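# Move the cardboard box from the desk to the counter

## Task

Pick up the small cardboard box on the desk and set it on this room's counter, leaving the stacked cartons undisturbed. If the cartons cut off every route to the counter, set the box on the coffee table's top instead, and that table must be standing upright at the end. The box has to rest there by itself, not held or propped by the robot. The robot must not topple or finish leaning, or the task fails.

## Robot and tools

ROBOT. A simulated Hello Robot Stretch 4 with a single arm. It has an omni-wheel base, a lift that rides up a mast, an arm that telescopes straight forward, a wrist with yaw, pitch and roll joints, and a two-finger gripper. It stands about 1.6 m tall, and its base edge lies within 0.23 m of the base origin. Loose objects may occasionally get nudged by something outside the robot.

FRAMES. The base frame sits on the floor under the base centre, with x forward, y left and z up. hand_pose is a point between the open fingertips, expressed in the base frame. With all wrist joints at zero its axes line up with the base frame. Its printed value may be somewhat off. The odometry frame is the base frame as it was when the scene began. base_odometry is built from wheel counts only, so slipping shows up as motion. Its heading runs from -3.142 to 3.142 and grows to the left.

execute_actions. "actions" is a list holding one action, or none, which just reports state and images. "cameras" is an optional list of head_camera, head_left_camera, head_right_camera, wrist_camera or all. Omitting it, null or ["all"] returns every camera, and [] returns none. An unknown name rejects the call. An action holds "base", "joints" or both, plus optional "pace" and "contact_limits". Alternatively it holds only "end_of_arm". All motions in one action begin at once and may finish separately.
- base: exactly one relative command, measured from where the base last reported itself. translate_m is metres forward (+) or back (-), -2 to 2. strafe_m is metres sideways, left positive, -2 to 2. rotate_rad is radians, counter-clockwise from above positive, -3.2 to 3.2.
- joints: absolute targets by name. lift_m is 0 to 1.2 m. arm_m is 0 to 0.55 m of extension. wrist_yaw_rad is -1.134 to 4.276: 0 points ahead, positive swings left, 3.14 is tucked back, and above 3.4 the arm may block it. wrist_pitch_rad is -1.117 to 4.259: 0 is level, 1.57 points down. wrist_roll_rad is -1.117 to 4.259: at 0 the fingers are level, and positive turns clockwise as seen from behind the gripper. gripper_m is -0.038 to 0.141, the fingertip gap in metres; below 0 the tips squeeze together. A joint counts as reached within ±0.004 for lift, arm and gripper, ±0.02 for yaw and roll, and ±0.05 for pitch. A joint target outside its range is clipped, and the result reports this. Any other invalid value rejects the call, and nothing moves. A joint you leave out may still be driving toward an older target.
- pace: "slow", "default", "fast" or "max". Base top speeds are 0.1, 0.3, 0.4 and 0.6 m/s, and turn rates are 1, 2, 3 and 4 rad/s. When the lift is above 0.2 m these caps shrink, down to 0.3 m/s and 1 rad/s at 1.2 m.
- contact_limits: only the arm_m key, from 0 (gentlest) to 0.75 (firmest); the default is 0.5. The arm stops when it meets resistance beyond this.
- end_of_arm: "enable_torque" re-powers any wrist or gripper motor that has shut off, and it then holds its current place.
If a call reports a stop, later execute_actions, wait and finished_scene calls in the same reply are skipped.

wait: "seconds" from 0 to 10. It commands nothing and returns the same state and images. zoom_image: "camera" and "region" [x0, y0, x1, y1] in pixels of that camera's latest full image, with the origin at the top left and at most 504x504. finished_scene: "scene" (1 or 2) ends that scene once the last command is held. It cannot be undone and reports whether the goal was met. Replying without any tool call ends everything.

RESULTS. The "pictures" line lists the cameras in image order. base_status and joint_status give each motion's outcome. "done" for the base means the wheels turned the full amount, even if they slipped. "off_target" means the part settled away from its goal and may still push. contact_stop_at_<key> means it met something; it drops its target and may go slack. limit_stop_at_<name> means a built-in limit intervened: tilt above 6 degrees, or own_body for self-collision. time_out and torque_fault also appear; a faulted wrist motor goes limp until you re-enable it. on_its_own covers what the call did not command; there "held at" is the held target, not the actual position. lidar_m gives 12 distances in metres from the base origin, one per 30-degree sector: sector 1 is ahead, counting counter-clockwise (4 left, 7 behind, 10 right). "-" means nothing seen or closer than 0.25 m. It sees from about 0.15 m up, so tabletops register; it misses glass and thin legs. wrist_depth_mm is a 7x7 grid of depths, 100 to 2000 mm, starting at the top left. If turned_by_wheels and turned_by_imu differ by over about 0.1 rad, the base probably slipped or collided. base_tilt is in degrees, positive for leaning forward or right, with a fixed bias of up to about 1.5. motor_effort is a percent of maximum, positive toward higher joint values, with the action's peak in brackets. Readings carry fixed offsets and noise. For wheel_0 to wheel_2, positive turns the base right. A load in a level gripper pushes the wrist_pitch_rad effort away from 0.

CAMERAS. head_camera (420x560) looks ahead and down from the mast top; turn the base to aim it. head_left_camera and head_right_camera (420x672 fisheyes) look more steeply down and show the base and arm. wrist_camera (616x392) looks along the fingers, with the tips near the bottom of its image.

GRIPPING. Command a gap smaller than the object. A smaller value squeezes harder and draws the object toward the wrist, by up to a third of the shortfall; opening pushes it back out. Neither the reading nor "done" proves you are holding it. A firm squeeze at commanded values of 0 or more shows in the gripper_m effort. If the fingertips jam on a surface below them, raise the lift.

CAUTIONS. Avoid drops, slams, hard pushes and knocking things over. Do not drive or turn carrying over 1 kg with arm_m above 0.2, especially at fast or max. A sustained push or pull with a raised gripper or a high contact limit can tip the robot. Pressing the gripper into things, or holding about 2 kg with a level gripper, makes wrist motors fault. With the wrist tilted up (pitch below -0.2) and roll below -0.4 or above 4, self-collision stops are likely. To unfold at the start, send lift_m 0.4 and wrist_yaw_rad 0 together. After a tilt stop the robot cannot drive off whatever it is resting on.

Each tool is called after "Call:" by a JSON object that holds its "method" and its "body", one argument or row to a line.

## Session

Call:
{"method": "execute_actions", "body": {
  "actions": []
}}

Scene clock: 0.00 s.
base_odometry: x=+0.000 y=+0.000 heading=+0.000 (m, m, rad; odometry frame)
turned_by_wheels: +0.000 (rad since the last result)
turned_by_imu: +0.000 (rad since the last result)
base_tilt: forward=+0.6 right=-0.9 (deg)
lidar_m: 0.89 1.16 2.61 1.47 1.04 1.00 1.05 1.17 1.08 1.12 1.04 1.02
base_status: not commanded
joint_positions: lift_m=+0.290 arm_m=-0.001 wrist_yaw_rad=+3.109 wrist_pitch_rad=+0.001 wrist_roll_rad=-0.014 gripper_m=+0.057
joint_status: not commanded
motor_effort: lift_m=+21 arm_m=-1 wrist_yaw_rad=+0 wrist_pitch_rad=-7 wrist_roll_rad=-1 gripper_m=+0 wheel_0=+0 wheel_1=+1 wheel_2=+1 (%)
hand_pose: x=-0.1155 y=+0.0969 z=+0.4682 quat_wxyz=(+0.016, -0.001, -0.007, +1.000) (m; base frame)
wrist_depth_mm: - 146 1025 1499 1537 976 891 / - 120 157 1336 1308 1160 1205 / - 116 147 1464 1098 976 1229 / - 129 183 1464 1118 991 1182 / 209 1255 1756 1397 1308 1308 1229 / 223 1336 224 1255 207 1078 1205 / 226 1160 1160 148 1042 931 991
pictures: head_camera, head_left_camera, head_right_camera, wrist_camera
Images, in order (width x height): head_camera 420x560, head_left_camera 420x672, head_right_camera 420x672, wrist_camera 616x392.

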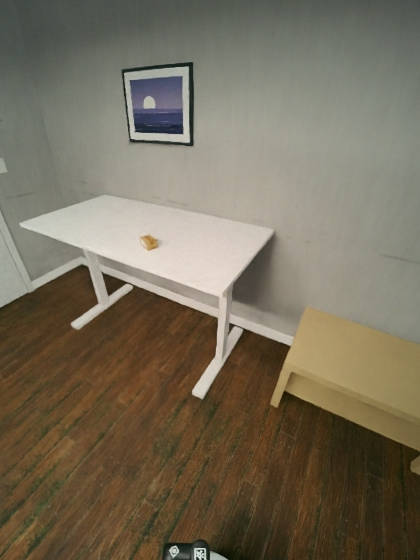

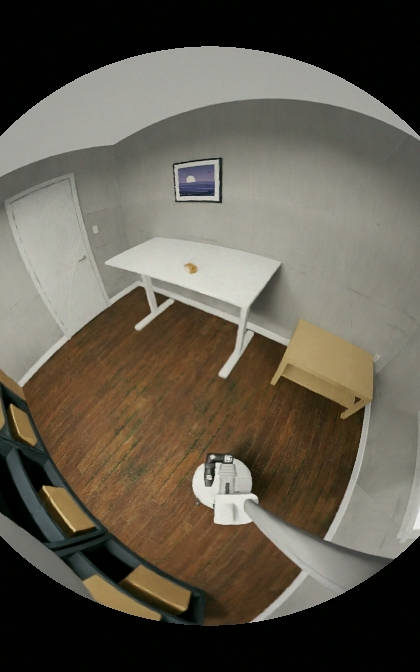

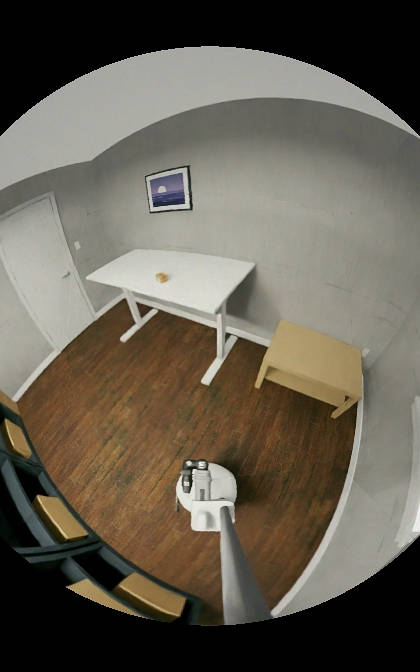

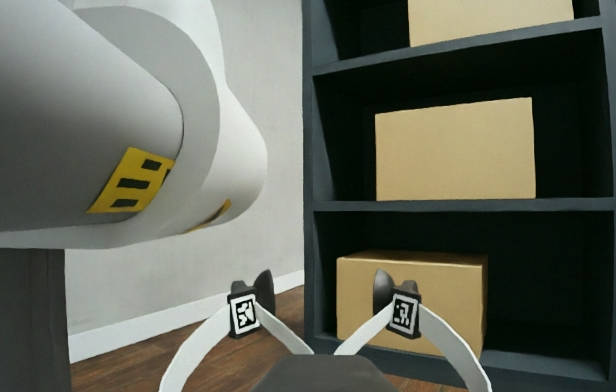

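Call:
{"method": "execute_actions", "body": {
  "actions": [
    {"base":{"rotate_rad":1.9},"joints":{"lift_m":0.75,"wrist_yaw_rad":0,"gripper_m":0.13},"pace":"fast"}
  ]
}}

Scene clock: 2.67 s.
base_odometry: x=+0.000 y=+0.000 heading=+1.899 (m, m, rad; odometry frame)
turned_by_wheels: +1.899 (rad since the last result)
turned_by_imu: +1.916 (rad since the last result)
base_tilt: forward=+0.6 right=-0.9 (deg)
lidar_m: 1.15 1.00 1.01 1.27 1.10 1.11 1.13 1.00 0.88 0.98 1.76 1.88
base_status: done
joint_positions: lift_m=+0.750 arm_m=-0.001 wrist_yaw_rad=+0.000 wrist_pitch_rad=+0.001 wrist_roll_rad=-0.014 gripper_m=+0.130
joint_status: all done
motor_effort: lift_m=+24(26) arm_m=-1(1) wrist_yaw_rad=-2(6) wrist_pitch_rad=-6(7) wrist_roll_rad=-1(2) gripper_m=+1(7) wheel_0=-4(13) wheel_1=-3(12) wheel_2=-4(12) (%)
hand_pose: x=+0.4585 y=-0.0873 z=+0.9276 quat_wxyz=(+1.000, -0.007, +0.001, +0.000) (m; base frame)
wrist_depth_mm: 866 854 1205 1618 1661 - - / 750 842 1205 1366 1661 - - / 741 842 1025 1182 1618 - - / 741 831 1025 1229 1576 - - / 1078 842 1464 1618 1576 - - / 1098 842 216 1537 1397 216 - / 991 820 1060 149 1576 1921 1983
pictures: head_camera, head_left_camera, head_right_camera, wrist_camera
Images, in order (width x height): head_camera 420x560, head_left_camera 420x672, head_right_camera 420x672, wrist_camera 616x392.

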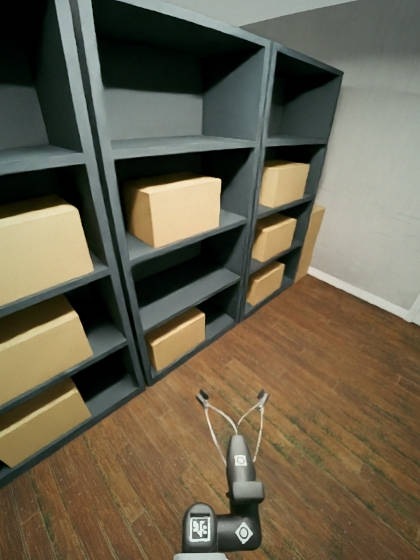

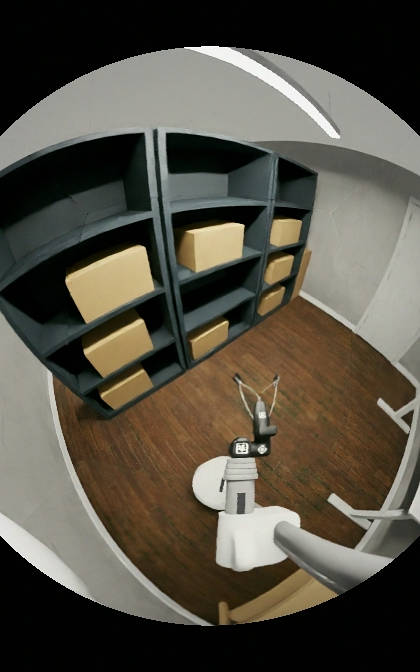

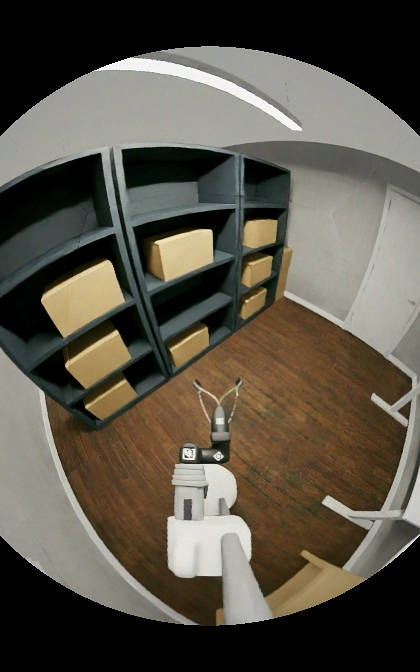

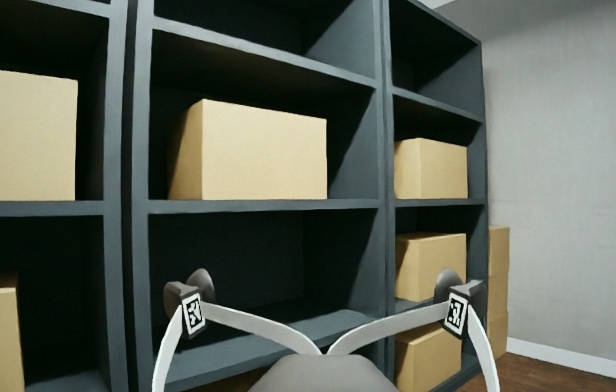

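Call:
{"method": "execute_actions", "body": {
  "actions": [
    {"base":{"rotate_rad":1.3},"pace":"fast"}
  ]
}}

Scene clock: 4.60 s.
base_odometry: x=+0.000 y=+0.000 heading=-3.085 (m, m, rad; odometry frame)
turned_by_wheels: +1.299 (rad since the last result)
turned_by_imu: +1.310 (rad since the last result)
base_tilt: forward=+0.7 right=-0.8 (deg)
lidar_m: 1.05 1.17 1.09 1.14 1.03 1.01 0.92 1.23 2.61 1.36 1.04 0.99
base_status: done
joint_positions: lift_m=+0.750 arm_m=-0.001 wrist_yaw_rad=+0.000 wrist_pitch_rad=+0.001 wrist_roll_rad=-0.014 gripper_m=+0.130
joint_status: not commanded
motor_effort: lift_m=+22(24) arm_m=-1(1) wrist_yaw_rad=-1(1) wrist_pitch_rad=-8(4) wrist_roll_rad=-1(2) gripper_m=+1(1) wheel_0=-4(12) wheel_1=-2(10) wheel_2=-3(13) (%)
hand_pose: x=+0.4585 y=-0.0874 z=+0.9277 quat_wxyz=(+1.000, -0.007, +0.001, +0.000) (m; base frame)
wrist_depth_mm: 931 1118 1397 1756 917 904 917 / 931 1098 1397 1756 1118 1098 634 / 917 1118 1397 1756 1182 1098 634 / 917 1098 1397 1756 1060 1060 640 / 917 1118 1397 1708 1160 1098 991 / 917 1060 216 1756 991 216 647 / 917 1042 1366 149 976 683 634
pictures: head_camera, head_left_camera, head_right_camera, wrist_camera
Images, in order (width x height): head_camera 420x560, head_left_camera 420x672, head_right_camera 420x672, wrist_camera 616x392.

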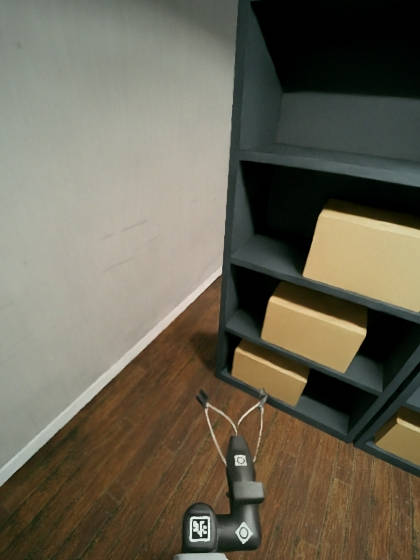

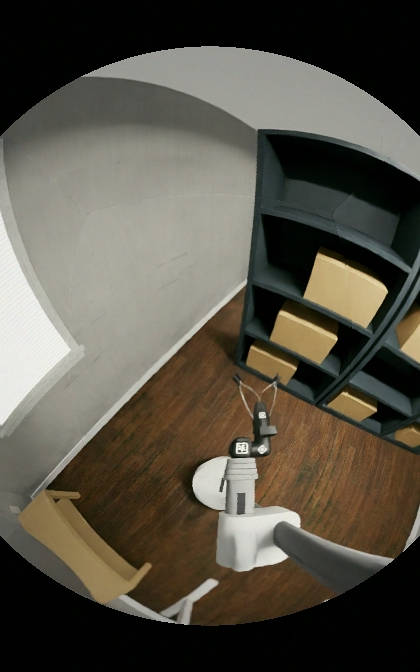

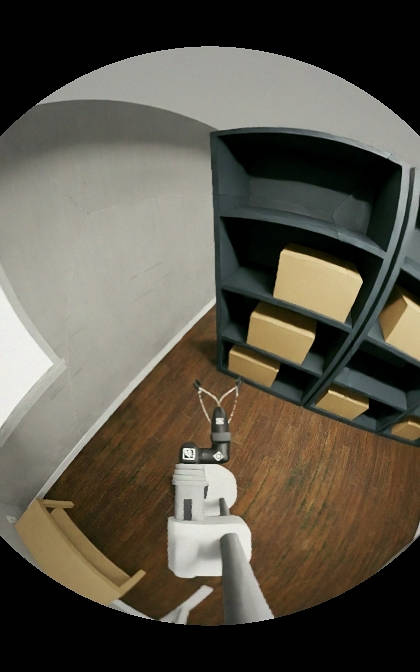

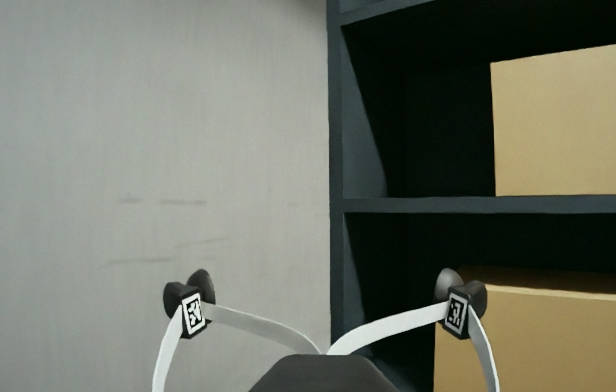

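Call:
{"method": "execute_actions", "body": {
  "actions": [
    {"base":{"rotate_rad":-2.9},"pace":"fast"}
  ]
}}

Call:
{"method": "execute_actions", "body": {
  "actions": [
    {"base":{"translate_m":0.5},"pace":"fast"}
  ]
}}

Scene clock: 7.57 s.
base_odometry: x=+0.000 y=+0.000 heading=+0.299 (m, m, rad; odometry frame)
turned_by_wheels: -2.899 (rad since the last result)
turned_by_imu: -2.926 (rad since the last result)
base_tilt: forward=+0.6 right=-1.1 (deg)
lidar_m: 0.97 1.79 1.94 1.15 1.00 1.01 1.29 1.09 1.09 1.14 1.00 0.89
base_status: done
joint_positions: lift_m=+0.750 arm_m=-0.001 wrist_yaw_rad=+0.000 wrist_pitch_rad=+0.001 wrist_roll_rad=-0.014 gripper_m=+0.130
joint_status: not commanded
motor_effort: lift_m=+22(22) arm_m=-1(1) wrist_yaw_rad=+0(2) wrist_pitch_rad=-6(6) wrist_roll_rad=-1(2) gripper_m=+0(1) wheel_0=+5(10) wheel_1=+4(12) wheel_2=+4(15) (%)
hand_pose: x=+0.4585 y=-0.0875 z=+0.9277 quat_wxyz=(+1.000, -0.007, +0.001, +0.000) (m; base frame)
wrist_depth_mm: - - - - 1576 1308 1118 / - - - - 1618 1336 1138 / - - - - 1661 1336 1138 / - - - - 1576 1281 1138 / - - - - 1576 1205 1160 / - - 217 - 1618 216 1138 / - - - 149 1576 1182 1118
pictures: head_camera, head_left_camera, head_right_camera, wrist_camera
Images, in order (width x height): head_camera 420x560, head_left_camera 420x672, head_right_camera 420x672, wrist_camera 616x392.

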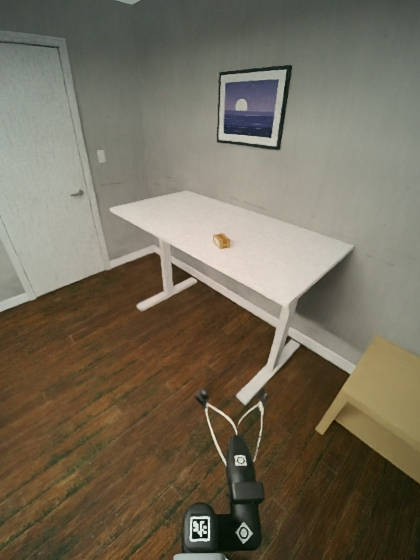

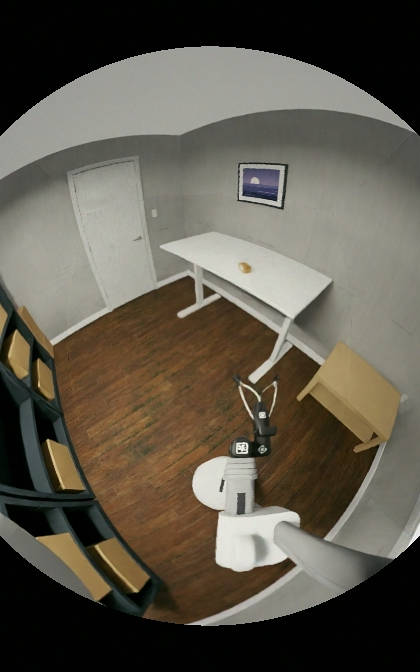

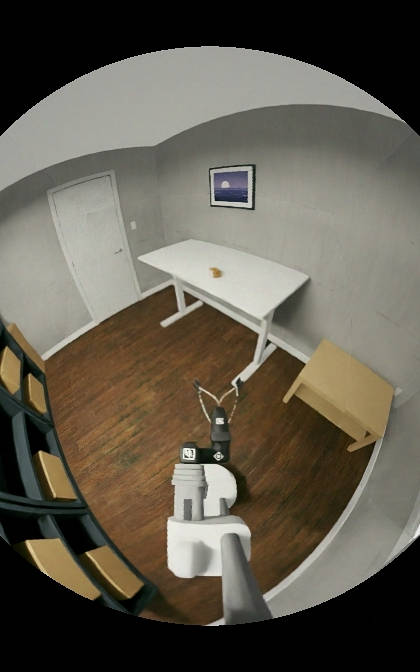

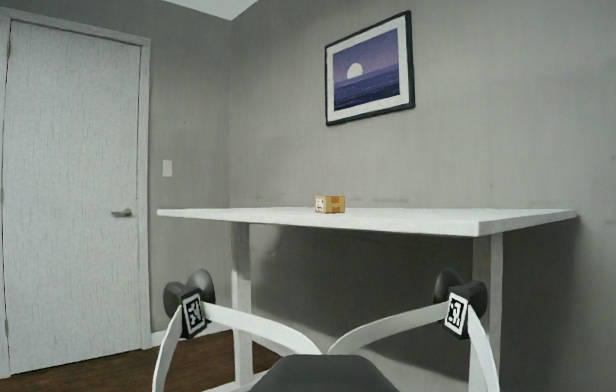

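Scene clock: 10.20 s.
base_odometry: x=+0.477 y=+0.148 heading=+0.300 (m, m, rad; odometry frame)
turned_by_wheels: +0.000 (rad since the last result)
turned_by_imu: -0.002 (rad since the last result)
base_tilt: forward=+0.6 right=-0.9 (deg)
lidar_m: 0.56 0.99 2.25 1.56 1.35 1.37 1.63 1.46 1.26 0.77 0.47 0.46
base_status: done
joint_positions: lift_m=+0.750 arm_m=-0.001 wrist_yaw_rad=+0.000 wrist_pitch_rad=+0.001 wrist_roll_rad=-0.014 gripper_m=+0.130
joint_status: not commanded
motor_effort: lift_m=+22(22) arm_m=-1(1) wrist_yaw_rad=-1(0) wrist_pitch_rad=-6(5) wrist_roll_rad=-2(2) gripper_m=-2(1) wheel_0=+5(11) wheel_1=+4(9) wheel_2=-3(16) (%)
hand_pose: x=+0.4585 y=-0.0874 z=+0.9277 quat_wxyz=(+1.000, -0.007, +0.001, +0.000) (m; base frame)
wrist_depth_mm: 1756 - - 1576 1205 991 854 / 1708 - - 1576 1229 1008 878 / 1756 - - 1576 1229 1008 866 / 1708 1921 - 1464 1205 976 842 / 1708 1983 1336 455 315 249 258 / 1708 1921 216 1618 1182 216 854 / 1708 1863 1921 149 1182 960 854
pictures: head_camera, head_left_camera, head_right_camera, wrist_camera
Images, in order (width x height): head_camera 420x560, head_left_camera 420x672, head_right_camera 420x672, wrist_camera 616x392.

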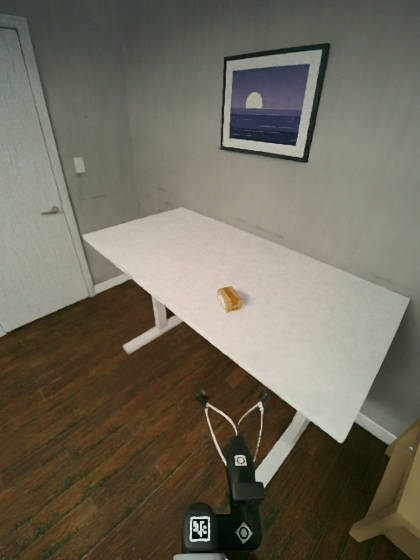

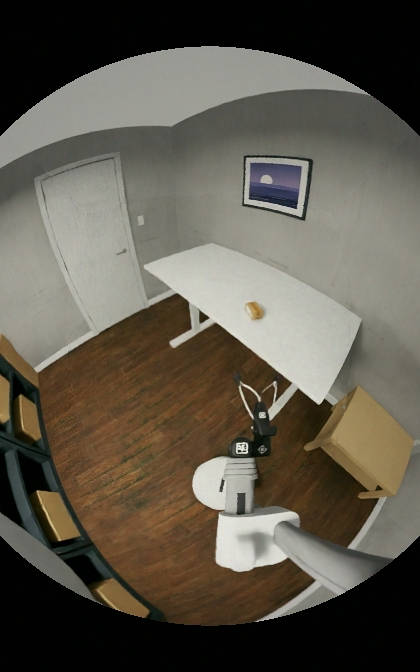

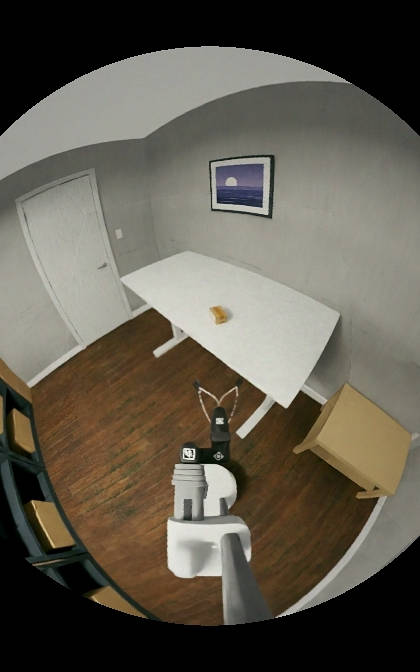

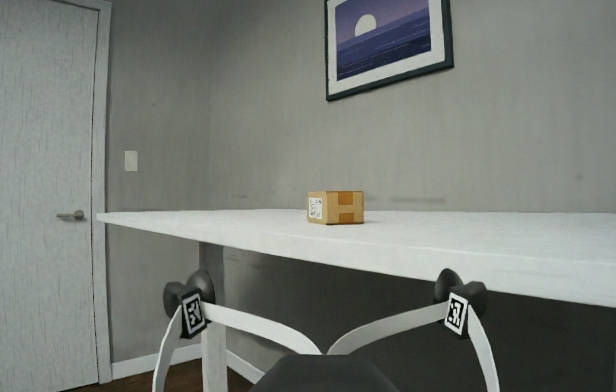

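Call:
{"method": "execute_actions", "body": {
  "actions": [
    {"joints":{"lift_m":0.85},"pace":"fast"}
  ],
  "cameras": []
}}

Call:
{"method": "execute_actions", "body": {
  "actions": [
    {"base":{"rotate_rad":-0.9},"pace":"fast"}
  ],
  "cameras": []
}}

Call:
{"method": "execute_actions", "body": {
  "actions": [
    {"base":{"strafe_m":0.64},"pace":"fast"}
  ]
}}

Scene clock: 12.07 s.
base_odometry: x=+0.477 y=+0.148 heading=+0.300 (m, m, rad; odometry frame)
turned_by_wheels: +0.000 (rad since the last result)
turned_by_imu: -0.001 (rad since the last result)
base_tilt: forward=+0.6 right=-0.8 (deg)
lidar_m: 0.53 0.98 2.25 1.55 1.34 1.36 1.63 1.44 1.28 0.78 0.45 0.45
base_status: not commanded
joint_positions: lift_m=+0.850 arm_m=-0.001 wrist_yaw_rad=+0.000 wrist_pitch_rad=+0.001 wrist_roll_rad=-0.014 gripper_m=+0.130
joint_status: all done
motor_effort: lift_m=+23(23) arm_m=-1(1) wrist_yaw_rad=+0(0) wrist_pitch_rad=-5(7) wrist_roll_rad=-1(1) gripper_m=+2(1) wheel_0=+5(5) wheel_1=+4(4) wheel_2=-3(3) (%)
hand_pose: x=+0.4585 y=-0.0874 z=+1.0276 quat_wxyz=(+1.000, -0.007, +0.001, +0.000) (m; base frame)
wrist_depth_mm: 1756 - - 1576 1182 976 854 / 1708 - - 1576 1205 1025 866 / 1708 - - 1576 1229 1008 866 / 1756 - - 1576 1255 991 866 / 1708 1255 991 976 946 904 842 / 1661 1921 217 459 452 217 424 / 1756 1921 1983 149 294 285 294
pictures: none
No camera images: the call's "cameras" was empty. Leave "cameras" out to get every camera's image.

Scene clock: 13.67 s.
base_odometry: x=+0.477 y=+0.148 heading=-0.599 (m, m, rad; odometry frame)
turned_by_wheels: -0.899 (rad since the last result)
turned_by_imu: -0.908 (rad since the last result)
base_tilt: forward=+0.5 right=-0.9 (deg)
lidar_m: 0.45 0.46 0.63 1.43 2.09 1.43 1.34 1.38 1.59 1.43 1.03 0.74
base_status: done
joint_positions: lift_m=+0.850 arm_m=-0.001 wrist_yaw_rad=+0.000 wrist_pitch_rad=+0.001 wrist_roll_rad=-0.014 gripper_m=+0.130
joint_status: not commanded
motor_effort: lift_m=+22(23) arm_m=-1(1) wrist_yaw_rad=-2(1) wrist_pitch_rad=-6(7) wrist_roll_rad=-2(2) gripper_m=+1(0) wheel_0=+5(10) wheel_1=+4(12) wheel_2=+3(11) (%)
hand_pose: x=+0.4585 y=-0.0874 z=+1.0277 quat_wxyz=(+1.000, -0.007, +0.001, +0.000) (m; base frame)
wrist_depth_mm: 991 1025 1025 1042 1042 1060 1060 / 1008 1025 1042 1042 1042 1060 1078 / 1025 1025 1025 1042 1025 1042 1078 / 1008 1008 1008 1025 1042 1060 1042 / 931 976 976 1025 1025 1042 1042 / 436 445 217 1042 1042 216 1042 / 303 289 1025 149 1042 1025 1042
pictures: none
No camera images: the call's "cameras" was empty. Leave "cameras" out to get every camera's image.

Scene clock: 16.57 s.
base_odometry: x=+0.838 y=+0.676 heading=-0.599 (m, m, rad; odometry frame)
turned_by_wheels: +0.000 (rad since the last result)
turned_by_imu: -0.001 (rad since the last result)
base_tilt: forward=+0.7 right=-0.8 (deg)
lidar_m: 0.40 0.42 0.54 1.61 1.65 1.50 1.40 1.43 1.84 2.09 0.65 0.43
base_status: done
joint_positions: lift_m=+0.850 arm_m=-0.001 wrist_yaw_rad=+0.000 wrist_pitch_rad=+0.001 wrist_roll_rad=-0.014 gripper_m=+0.130
joint_status: not commanded
motor_effort: lift_m=+22(22) arm_m=-1(1) wrist_yaw_rad=+0(0) wrist_pitch_rad=-6(5) wrist_roll_rad=-1(1) gripper_m=+1(3) wheel_0=-2(15) wheel_1=+0(14) wheel_2=+0(3) (%)
hand_pose: x=+0.4585 y=-0.0874 z=+1.0277 quat_wxyz=(+1.000, -0.007, +0.001, +0.000) (m; base frame)
wrist_depth_mm: 946 946 960 991 991 1008 991 / 960 946 960 976 991 991 1008 / 960 976 976 991 991 1008 1008 / 976 976 976 991 991 1008 1008 / 960 960 960 960 931 904 1008 / 436 442 216 329 449 216 424 / 303 287 307 149 293 286 294
pictures: head_camera, head_left_camera, head_right_camera, wrist_camera
Images, in order (width x height): head_camera 420x560, head_left_camera 420x672, head_right_camera 420x672, wrist_camera 616x392.

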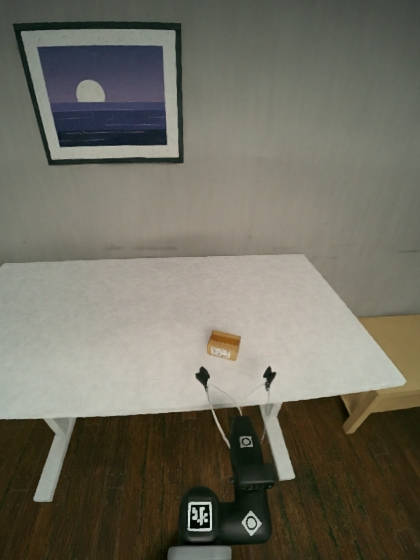

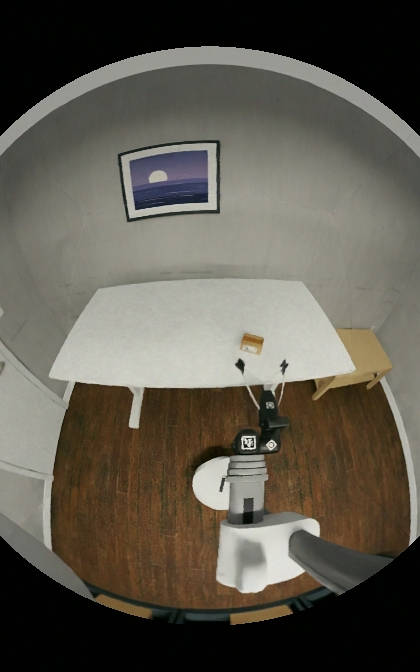

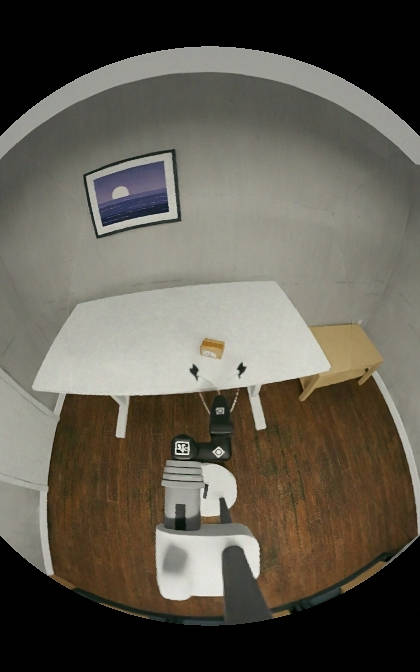

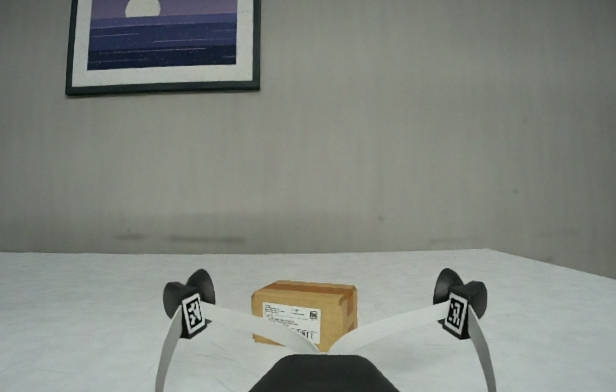

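Call:
{"method": "execute_actions", "body": {
  "actions": [
    {"base":{"strafe_m":0.015},"joints":{"lift_m":0.797,"gripper_m":0.14}}
  ],
  "cameras": ["wrist_camera"]
}}

Call:
{"method": "execute_actions", "body": {
  "actions": [
    {"joints":{"arm_m":0.12}}
  ],
  "cameras": ["wrist_camera","head_camera"]
}}

Scene clock: 23.70 s.
base_odometry: x=+0.847 y=+0.688 heading=-0.600 (m, m, rad; odometry frame)
turned_by_wheels: +0.000 (rad since the last result)
turned_by_imu: -0.002 (rad since the last result)
base_tilt: forward=+0.7 right=-1.0 (deg)
lidar_m: 0.41 0.41 0.55 1.60 1.63 1.49 1.40 1.43 1.83 2.09 0.66 0.52
base_status: done
joint_positions: lift_m=+0.797 arm_m=-0.001 wrist_yaw_rad=+0.000 wrist_pitch_rad=+0.001 wrist_roll_rad=-0.014 gripper_m=+0.140
joint_status: all done
motor_effort: lift_m=+17(22) arm_m=-1(1) wrist_yaw_rad=+0(0) wrist_pitch_rad=-6(6) wrist_roll_rad=-2(2) gripper_m=-1(2) wheel_0=-5(13) wheel_1=+2(10) wheel_2=+0(2) (%)
hand_pose: x=+0.4585 y=-0.0874 z=+0.9751 quat_wxyz=(+1.000, -0.007, +0.001, +0.000) (m; base frame)
wrist_depth_mm: 960 946 960 991 1008 1008 1008 / 960 976 976 1008 991 1008 1008 / 960 960 960 991 1008 1008 991 / 960 960 976 976 976 991 1025 / 580 591 597 332 484 559 530 / 266 249 218 283 277 211 258 / 185 185 190 152 191 191 -
pictures: wrist_camera
Images, in order (width x height): wrist_camera 616x392.

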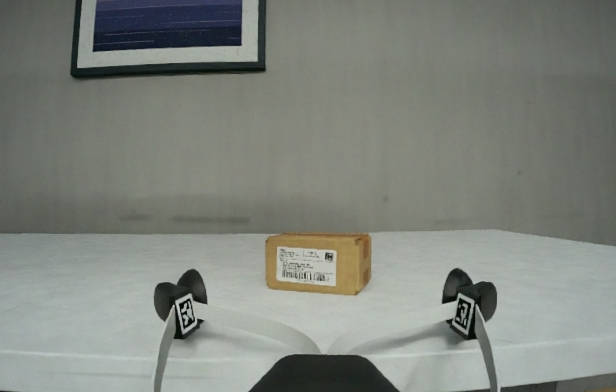

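Scene clock: 25.10 s.
base_odometry: x=+0.847 y=+0.688 heading=-0.600 (m, m, rad; odometry frame)
turned_by_wheels: +0.000 (rad since the last result)
turned_by_imu: +0.000 (rad since the last result)
base_tilt: forward=+0.6 right=-0.9 (deg)
lidar_m: 0.40 0.42 0.56 1.59 1.62 1.49 1.40 1.41 1.88 2.10 0.66 0.47
base_status: not commanded
joint_positions: lift_m=+0.797 arm_m=+0.119 wrist_yaw_rad=+0.000 wrist_pitch_rad=+0.001 wrist_roll_rad=-0.014 gripper_m=+0.140
joint_status: all done
motor_effort: lift_m=+17(17) arm_m=+6(7) wrist_yaw_rad=-1(0) wrist_pitch_rad=-4(6) wrist_roll_rad=-2(2) gripper_m=-1(0) wheel_0=-5(5) wheel_1=+2(2) wheel_2=+0(0) (%)
hand_pose: x=+0.5783 y=-0.0875 z=+0.9751 quat_wxyz=(+1.000, -0.007, +0.001, +0.000) (m; base frame)
wrist_depth_mm: 820 842 842 878 878 878 904 / 831 854 842 854 878 866 904 / 854 866 854 854 866 891 891 / 842 854 854 854 866 878 866 / 569 585 597 231 559 549 517 / 265 246 219 206 199 210 256 / 183 175 185 152 183 173 -
pictures: head_camera, wrist_camera
Images, in order (width x height): head_camera 420x560, wrist_camera 616x392.

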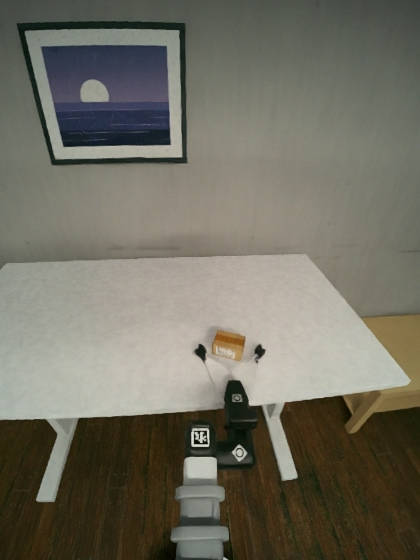

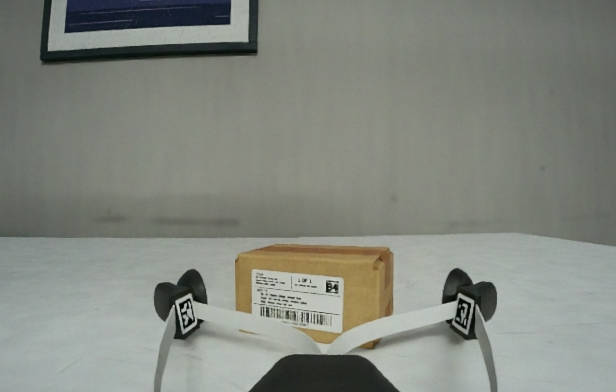

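Call:
{"method": "execute_actions", "body": {
  "actions": [
    {"joints":{"arm_m":0.14}}
  ],
  "cameras": []
}}

Call:
{"method": "execute_actions", "body": {
  "actions": [
    {"joints":{"gripper_m":0.03}}
  ],
  "cameras": ["wrist_camera"]
}}

Call:
{"method": "execute_actions", "body": {
  "actions": [
    {"joints":{"lift_m":0.85}}
  ],
  "cameras": ["wrist_camera","head_camera"]
}}

Scene clock: 26.40 s.
base_odometry: x=+0.847 y=+0.688 heading=-0.600 (m, m, rad; odometry frame)
turned_by_wheels: +0.000 (rad since the last result)
turned_by_imu: +0.012 (rad since the last result)
base_tilt: forward=+0.6 right=-0.7 (deg)
lidar_m: 0.42 0.41 0.55 1.59 1.65 1.51 1.39 1.43 1.89 2.10 0.63 0.46
base_status: not commanded
joint_positions: lift_m=+0.797 arm_m=+0.120 wrist_yaw_rad=+0.000 wrist_pitch_rad=+0.002 wrist_roll_rad=-0.014 gripper_m=+0.140
joint_status: arm_m contact_stop (moved +0.001 of +0.021)
on_its_own: arm_m is slack since a contact_stop (your +0.140 is given up)
motor_effort: lift_m=+19(19) arm_m=+0(24) wrist_yaw_rad=+0(39) wrist_pitch_rad=-7(16) wrist_roll_rad=-2(3) gripper_m=+1(2) wheel_0=+0(5) wheel_1=+0(4) wheel_2=-2(13) (%)
hand_pose: x=+0.5790 y=-0.0875 z=+0.9749 quat_wxyz=(+1.000, -0.007, +0.001, +0.000) (m; base frame)
wrist_depth_mm: 842 842 842 866 866 878 878 / 854 866 854 878 878 878 878 / 854 854 854 866 878 891 866 / 854 854 842 866 866 878 878 / 569 580 597 230 466 544 525 / 265 245 219 210 200 211 257 / 183 176 185 151 183 173 -
pictures: none
No camera images: the call's "cameras" was empty. Leave "cameras" out to get every camera's image.

not run: a stop came earlier in this reply.

not run: a stop came earlier in this reply.

Call:
{"method": "execute_actions", "body": {
  "actions": [
    {"joints":{"lift_m":0.85,"arm_m":0.11,"wrist_pitch_rad":0.2}}
  ],
  "cameras": []
}}

Call:
{"method": "execute_actions", "body": {
  "actions": [
    {"joints":{"arm_m":0.14}}
  ],
  "cameras": ["wrist_camera"]
}}

Scene clock: 27.97 s.
base_odometry: x=+0.847 y=+0.688 heading=-0.600 (m, m, rad; odometry frame)
turned_by_wheels: +0.000 (rad since the last result)
turned_by_imu: -0.001 (rad since the last result)
base_tilt: forward=+0.7 right=-0.9 (deg)
lidar_m: 0.41 0.41 0.55 1.59 1.63 1.49 1.40 1.44 1.90 2.09 0.64 0.48
base_status: not commanded
joint_positions: lift_m=+0.850 arm_m=+0.111 wrist_yaw_rad=+0.001 wrist_pitch_rad=+0.200 wrist_roll_rad=-0.014 gripper_m=+0.140
joint_status: all done
motor_effort: lift_m=+24(24) arm_m=-6(13) wrist_yaw_rad=-3(14) wrist_pitch_rad=+0(95) wrist_roll_rad=-1(1) gripper_m=+1(0) wheel_0=+0(0) wheel_1=+0(0) wheel_2=-2(2) (%)
hand_pose: x=+0.5648 y=-0.0872 z=+0.9706 quat_wxyz=(+0.995, -0.007, +0.100, +0.001) (m; base frame)
wrist_depth_mm: 798 798 798 809 798 809 831 / 820 809 820 831 831 842 831 / 831 842 842 854 854 866 866 / 715 699 676 661 647 634 621 / 370 368 368 231 262 351 343 / 247 235 219 226 212 211 236 / 193 187 195 148 191 183 -
pictures: none
No camera images: the call's "cameras" was empty. Leave "cameras" out to get every camera's image.

Scene clock: 28.80 s.
base_odometry: x=+0.847 y=+0.688 heading=-0.600 (m, m, rad; odometry frame)
turned_by_wheels: +0.000 (rad since the last result)
turned_by_imu: +0.000 (rad since the last result)
base_tilt: forward=+0.7 right=-0.8 (deg)
lidar_m: 0.42 0.42 0.54 1.58 1.64 1.49 1.39 1.44 1.88 2.11 0.63 0.46
base_status: not commanded
joint_positions: lift_m=+0.850 arm_m=+0.139 wrist_yaw_rad=+0.000 wrist_pitch_rad=+0.200 wrist_roll_rad=-0.014 gripper_m=+0.140
joint_status: all done
motor_effort: lift_m=+24(24) arm_m=+6(6) wrist_yaw_rad=+1(2) wrist_pitch_rad=-1(0) wrist_roll_rad=-1(1) gripper_m=+0(1) wheel_0=+0(0) wheel_1=+0(0) wheel_2=-2(2) (%)
hand_pose: x=+0.5925 y=-0.0875 z=+0.9706 quat_wxyz=(+0.995, -0.007, +0.100, +0.001) (m; base frame)
wrist_depth_mm: 759 768 768 778 778 798 798 / 788 788 798 798 809 820 820 / 798 809 820 820 831 831 842 / 715 683 683 654 647 640 621 / 368 370 370 216 236 351 345 / 247 235 209 197 185 208 236 / 193 187 194 151 186 183 -
pictures: wrist_camera
Images, in order (width x height): wrist_camera 616x392.

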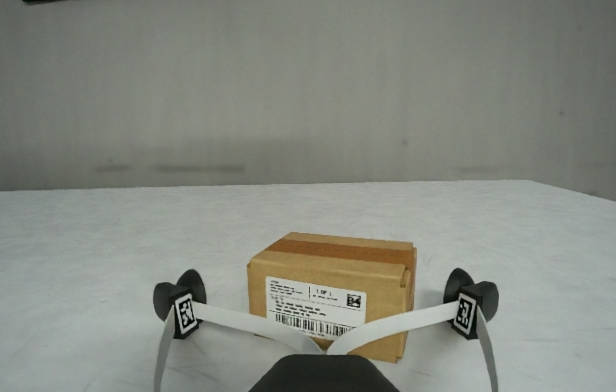

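Tips are grazing the desk; lift slightly.

Call:
{"method": "execute_actions", "body": {
  "actions": [
    {"joints":{"lift_m":0.858}}
  ],
  "cameras": []
}}

Call:
{"method": "execute_actions", "body": {
  "actions": [
    {"joints":{"gripper_m":0.03}}
  ],
  "cameras": ["wrist_camera"]
}}

Call:
{"method": "execute_actions", "body": {
  "actions": [
    {"joints":{"lift_m":0.9,"arm_m":0.0}}
  ],
  "cameras": ["wrist_camera"]
}}

Scene clock: 29.73 s.
base_odometry: x=+0.847 y=+0.688 heading=-0.600 (m, m, rad; odometry frame)
turned_by_wheels: +0.000 (rad since the last result)
turned_by_imu: +0.000 (rad since the last result)
base_tilt: forward=+0.6 right=-1.0 (deg)
lidar_m: 0.41 0.43 0.55 1.59 1.64 1.50 1.39 1.43 1.90 2.10 0.61 0.46
base_status: not commanded
joint_positions: lift_m=+0.858 arm_m=+0.139 wrist_yaw_rad=+0.000 wrist_pitch_rad=+0.202 wrist_roll_rad=-0.014 gripper_m=+0.140
joint_status: all done
motor_effort: lift_m=+24(25) arm_m=+6(6) wrist_yaw_rad=+1(0) wrist_pitch_rad=-4(5) wrist_roll_rad=-2(2) gripper_m=+1(2) wheel_0=+0(0) wheel_1=+0(0) wheel_2=-2(2) (%)
hand_pose: x=+0.5925 y=-0.0875 z=+0.9781 quat_wxyz=(+0.995, -0.007, +0.101, +0.001) (m; base frame)
wrist_depth_mm: 768 768 778 788 778 788 788 / 778 788 798 798 798 809 820 / 809 820 831 820 831 831 831 / 741 723 715 691 676 661 654 / 384 387 389 237 347 370 366 / 260 247 209 197 186 211 249 / 204 198 204 148 188 193 -
pictures: none
No camera images: the call's "cameras" was empty. Leave "cameras" out to get every camera's image.

Scene clock: 31.83 s.
base_odometry: x=+0.847 y=+0.688 heading=-0.600 (m, m, rad; odometry frame)
turned_by_wheels: +0.000 (rad since the last result)
turned_by_imu: -0.001 (rad since the last result)
base_tilt: forward=+0.5 right=-0.7 (deg)
lidar_m: 0.41 0.42 0.57 1.60 1.66 1.51 1.40 1.42 1.89 2.09 0.63 0.47
base_status: not commanded
joint_positions: lift_m=+0.858 arm_m=+0.139 wrist_yaw_rad=+0.000 wrist_pitch_rad=+0.203 wrist_roll_rad=-0.014 gripper_m=+0.031
joint_status: all done
motor_effort: lift_m=+24(24) arm_m=+6(6) wrist_yaw_rad=-1(0) wrist_pitch_rad=-6(9) wrist_roll_rad=-2(1) gripper_m=-26(23) wheel_0=+0(0) wheel_1=+0(0) wheel_2=-2(2) (%)
hand_pose: x=+0.5924 y=-0.0875 z=+0.9778 quat_wxyz=(+0.995, -0.007, +0.101, +0.001) (m; base frame)
wrist_depth_mm: 768 768 778 788 778 788 798 / 788 788 809 798 798 798 809 / 809 820 820 831 831 842 831 / 732 723 691 683 676 654 647 / 379 384 387 226 375 368 362 / 257 260 186 176 176 249 247 / 202 187 189 177 179 181 -
pictures: wrist_camera
Images, in order (width x height): wrist_camera 616x392.

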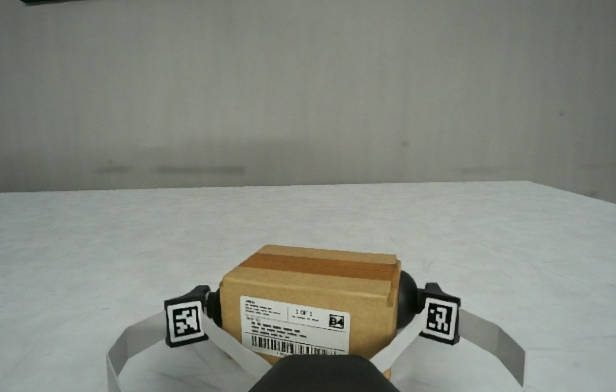

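Scene clock: 33.30 s.
base_odometry: x=+0.847 y=+0.688 heading=-0.600 (m, m, rad; odometry frame)
turned_by_wheels: +0.000 (rad since the last result)
turned_by_imu: -0.001 (rad since the last result)
base_tilt: forward=+0.6 right=-0.8 (deg)
lidar_m: 0.41 0.42 0.55 1.60 1.66 1.50 1.39 1.42 1.87 2.11 0.64 0.44
base_status: not commanded
joint_positions: lift_m=+0.900 arm_m=+0.001 wrist_yaw_rad=+0.000 wrist_pitch_rad=+0.203 wrist_roll_rad=-0.014 gripper_m=+0.031
joint_status: all done
motor_effort: lift_m=+24(25) arm_m=-6(6) wrist_yaw_rad=-1(1) wrist_pitch_rad=-7(11) wrist_roll_rad=-1(2) gripper_m=-26(24) wheel_0=+0(0) wheel_1=+0(0) wheel_2=-2(2) (%)
hand_pose: x=+0.4545 y=-0.0875 z=+1.0197 quat_wxyz=(+0.995, -0.007, +0.101, +0.001) (m; base frame)
wrist_depth_mm: 891 904 904 904 917 917 917 / 931 931 946 931 946 931 946 / 931 946 960 960 976 991 976 / 960 946 931 917 904 878 1008 / 512 517 512 225 500 492 469 / 345 349 186 176 176 332 329 / 271 251 251 177 209 241 -
pictures: wrist_camera
Images, in order (width x height): wrist_camera 616x392.

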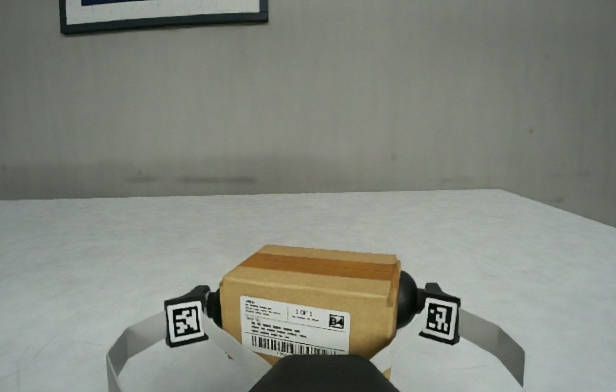

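Call:
{"method": "execute_actions", "body": {
  "actions": [
    {"base":{"translate_m":-0.65},"pace":"fast"}
  ],
  "cameras": []
}}

Call:
{"method": "execute_actions", "body": {
  "actions": [
    {"base":{"rotate_rad":3.09}}
  ],
  "cameras": ["head_left_camera","head_right_camera"]
}}

Call:
{"method": "execute_actions", "body": {
  "actions": [
    {"base":{"strafe_m":1.7},"pace":"fast"}
  ]
}}

Scene clock: 36.77 s.
base_odometry: x=+0.310 y=+1.055 heading=-0.600 (m, m, rad; odometry frame)
turned_by_wheels: -0.001 (rad since the last result)
turned_by_imu: +0.000 (rad since the last result)
base_tilt: forward=+0.6 right=-1.0 (deg)
lidar_m: 1.04 1.10 1.66 1.57 1.16 0.80 0.74 0.77 1.00 2.16 1.92 1.12
base_status: done
joint_positions: lift_m=+0.900 arm_m=+0.001 wrist_yaw_rad=+0.000 wrist_pitch_rad=+0.203 wrist_roll_rad=-0.014 gripper_m=+0.031
joint_status: not commanded
motor_effort: lift_m=+24(24) arm_m=-5(6) wrist_yaw_rad=-1(0) wrist_pitch_rad=-9(10) wrist_roll_rad=-3(2) gripper_m=-24(25) wheel_0=-4(10) wheel_1=-4(8) wheel_2=+1(10) (%)
hand_pose: x=+0.4545 y=-0.0874 z=+1.0197 quat_wxyz=(+0.995, -0.007, +0.101, +0.001) (m; base frame)
wrist_depth_mm: 1464 1464 1464 1499 1464 1537 1537 / 1537 1499 1537 1537 1537 1576 1537 / 1576 1576 1576 1576 1618 1576 1618 / 1205 1182 1098 1078 1060 1078 1618 / 1618 1708 1661 226 1281 1708 1708 / 1708 1756 186 176 177 1708 1366 / 1756 1308 1618 177 732 1576 1397
pictures: none
No camera images: the call's "cameras" was empty. Leave "cameras" out to get every camera's image.

Scene clock: 39.67 s.
base_odometry: x=+0.310 y=+1.055 heading=+2.489 (m, m, rad; odometry frame)
turned_by_wheels: +3.089 (rad since the last result)
turned_by_imu: +3.117 (rad since the last result)
base_tilt: forward=+0.5 right=-1.0 (deg)
lidar_m: 0.74 0.74 0.93 2.18 2.14 1.16 1.06 1.06 1.33 1.57 1.23 0.83
base_status: done
joint_positions: lift_m=+0.900 arm_m=+0.001 wrist_yaw_rad=+0.000 wrist_pitch_rad=+0.203 wrist_roll_rad=-0.014 gripper_m=+0.031
joint_status: not commanded
motor_effort: lift_m=+24(24) arm_m=-6(6) wrist_yaw_rad=-2(3) wrist_pitch_rad=-9(9) wrist_roll_rad=-1(2) gripper_m=-24(28) wheel_0=-5(12) wheel_1=-4(9) wheel_2=-3(12) (%)
hand_pose: x=+0.4545 y=-0.0874 z=+1.0197 quat_wxyz=(+0.995, -0.007, +0.101, +0.001) (m; base frame)
wrist_depth_mm: 484 500 904 904 508 976 976 / 488 496 917 946 517 741 559 / 504 512 778 960 544 759 585 / 517 530 609 691 554 661 591 / 960 960 530 226 559 904 878 / 991 1025 186 176 176 654 640 / 931 842 866 177 387 683 654
pictures: head_left_camera, head_right_camera
Images, in order (width x height): head_left_camera 420x672, head_right_camera 420x672.

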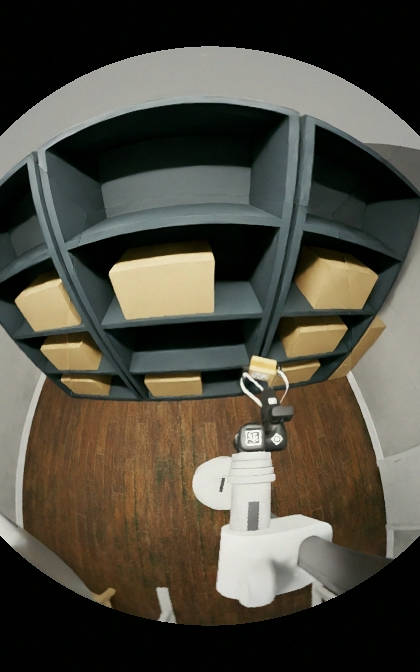

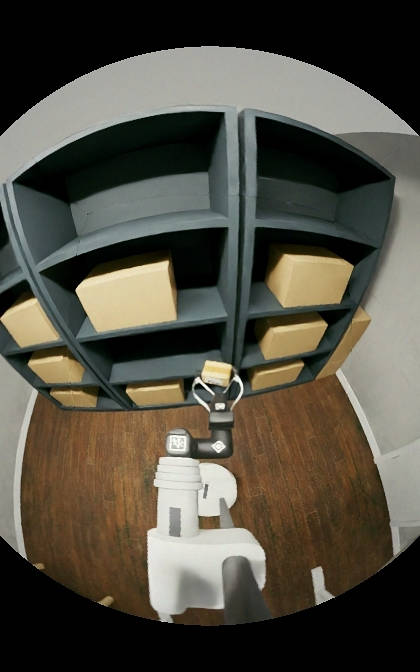

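Scene clock: 45.37 s.
base_odometry: x=-0.722 y=-0.295 heading=+2.489 (m, m, rad; odometry frame)
turned_by_wheels: +0.000 (rad since the last result)
turned_by_imu: -0.003 (rad since the last result)
base_tilt: forward=+0.8 right=-0.9 (deg)
lidar_m: 0.54 0.84 0.56 0.49 0.51 0.64 1.24 1.51 1.68 3.25 0.88 0.58
base_status: done
joint_positions: lift_m=+0.900 arm_m=+0.001 wrist_yaw_rad=+0.000 wrist_pitch_rad=+0.203 wrist_roll_rad=-0.014 gripper_m=+0.031
joint_status: not commanded
motor_effort: lift_m=+23(24) arm_m=-6(6) wrist_yaw_rad=-1(0) wrist_pitch_rad=-7(8) wrist_roll_rad=-1(3) gripper_m=-26(24) wheel_0=+0(16) wheel_1=+1(14) wheel_2=+0(4) (%)
hand_pose: x=+0.4545 y=-0.0874 z=+1.0198 quat_wxyz=(+0.995, -0.007, +0.101, +0.001) (m; base frame)
wrist_depth_mm: 1008 1576 - 691 715 723 449 / 976 1618 - 286 732 603 455 / 991 1576 - 296 759 615 449 / 976 1576 - 304 691 585 455 / 976 1499 - 225 382 375 366 / 946 1281 186 177 177 332 569 / 946 1160 1618 177 368 445 484
pictures: head_camera, head_left_camera, head_right_camera, wrist_camera
Images, in order (width x height): head_camera 420x560, head_left_camera 420x672, head_right_camera 420x672, wrist_camera 616x392.

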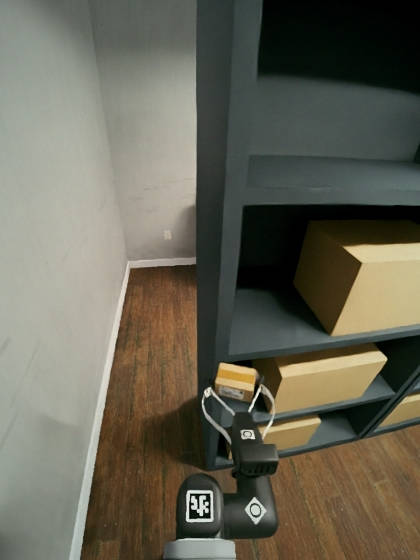

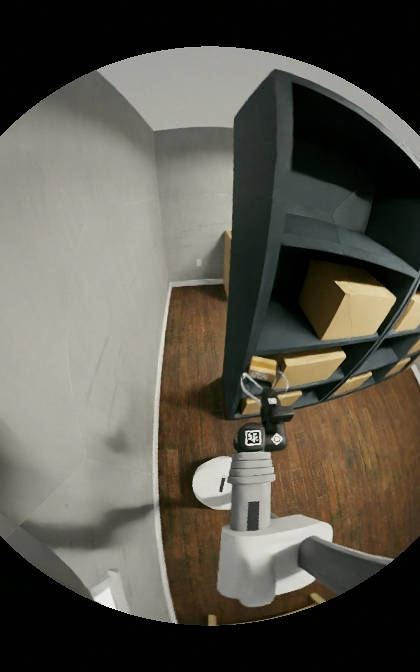

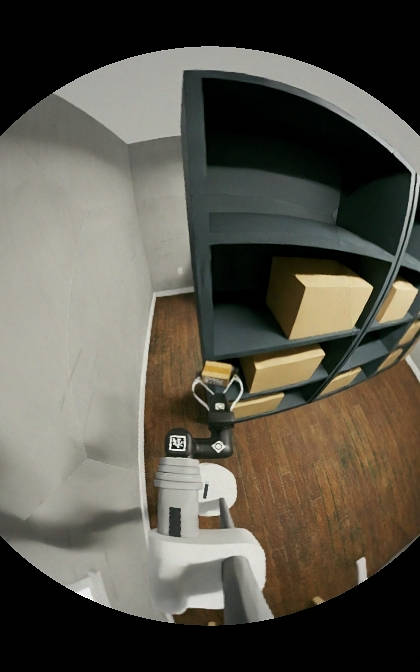

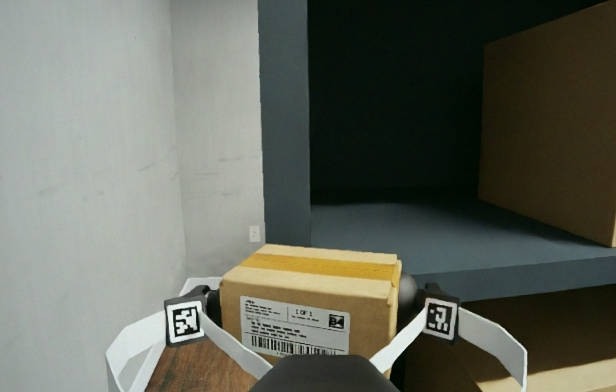

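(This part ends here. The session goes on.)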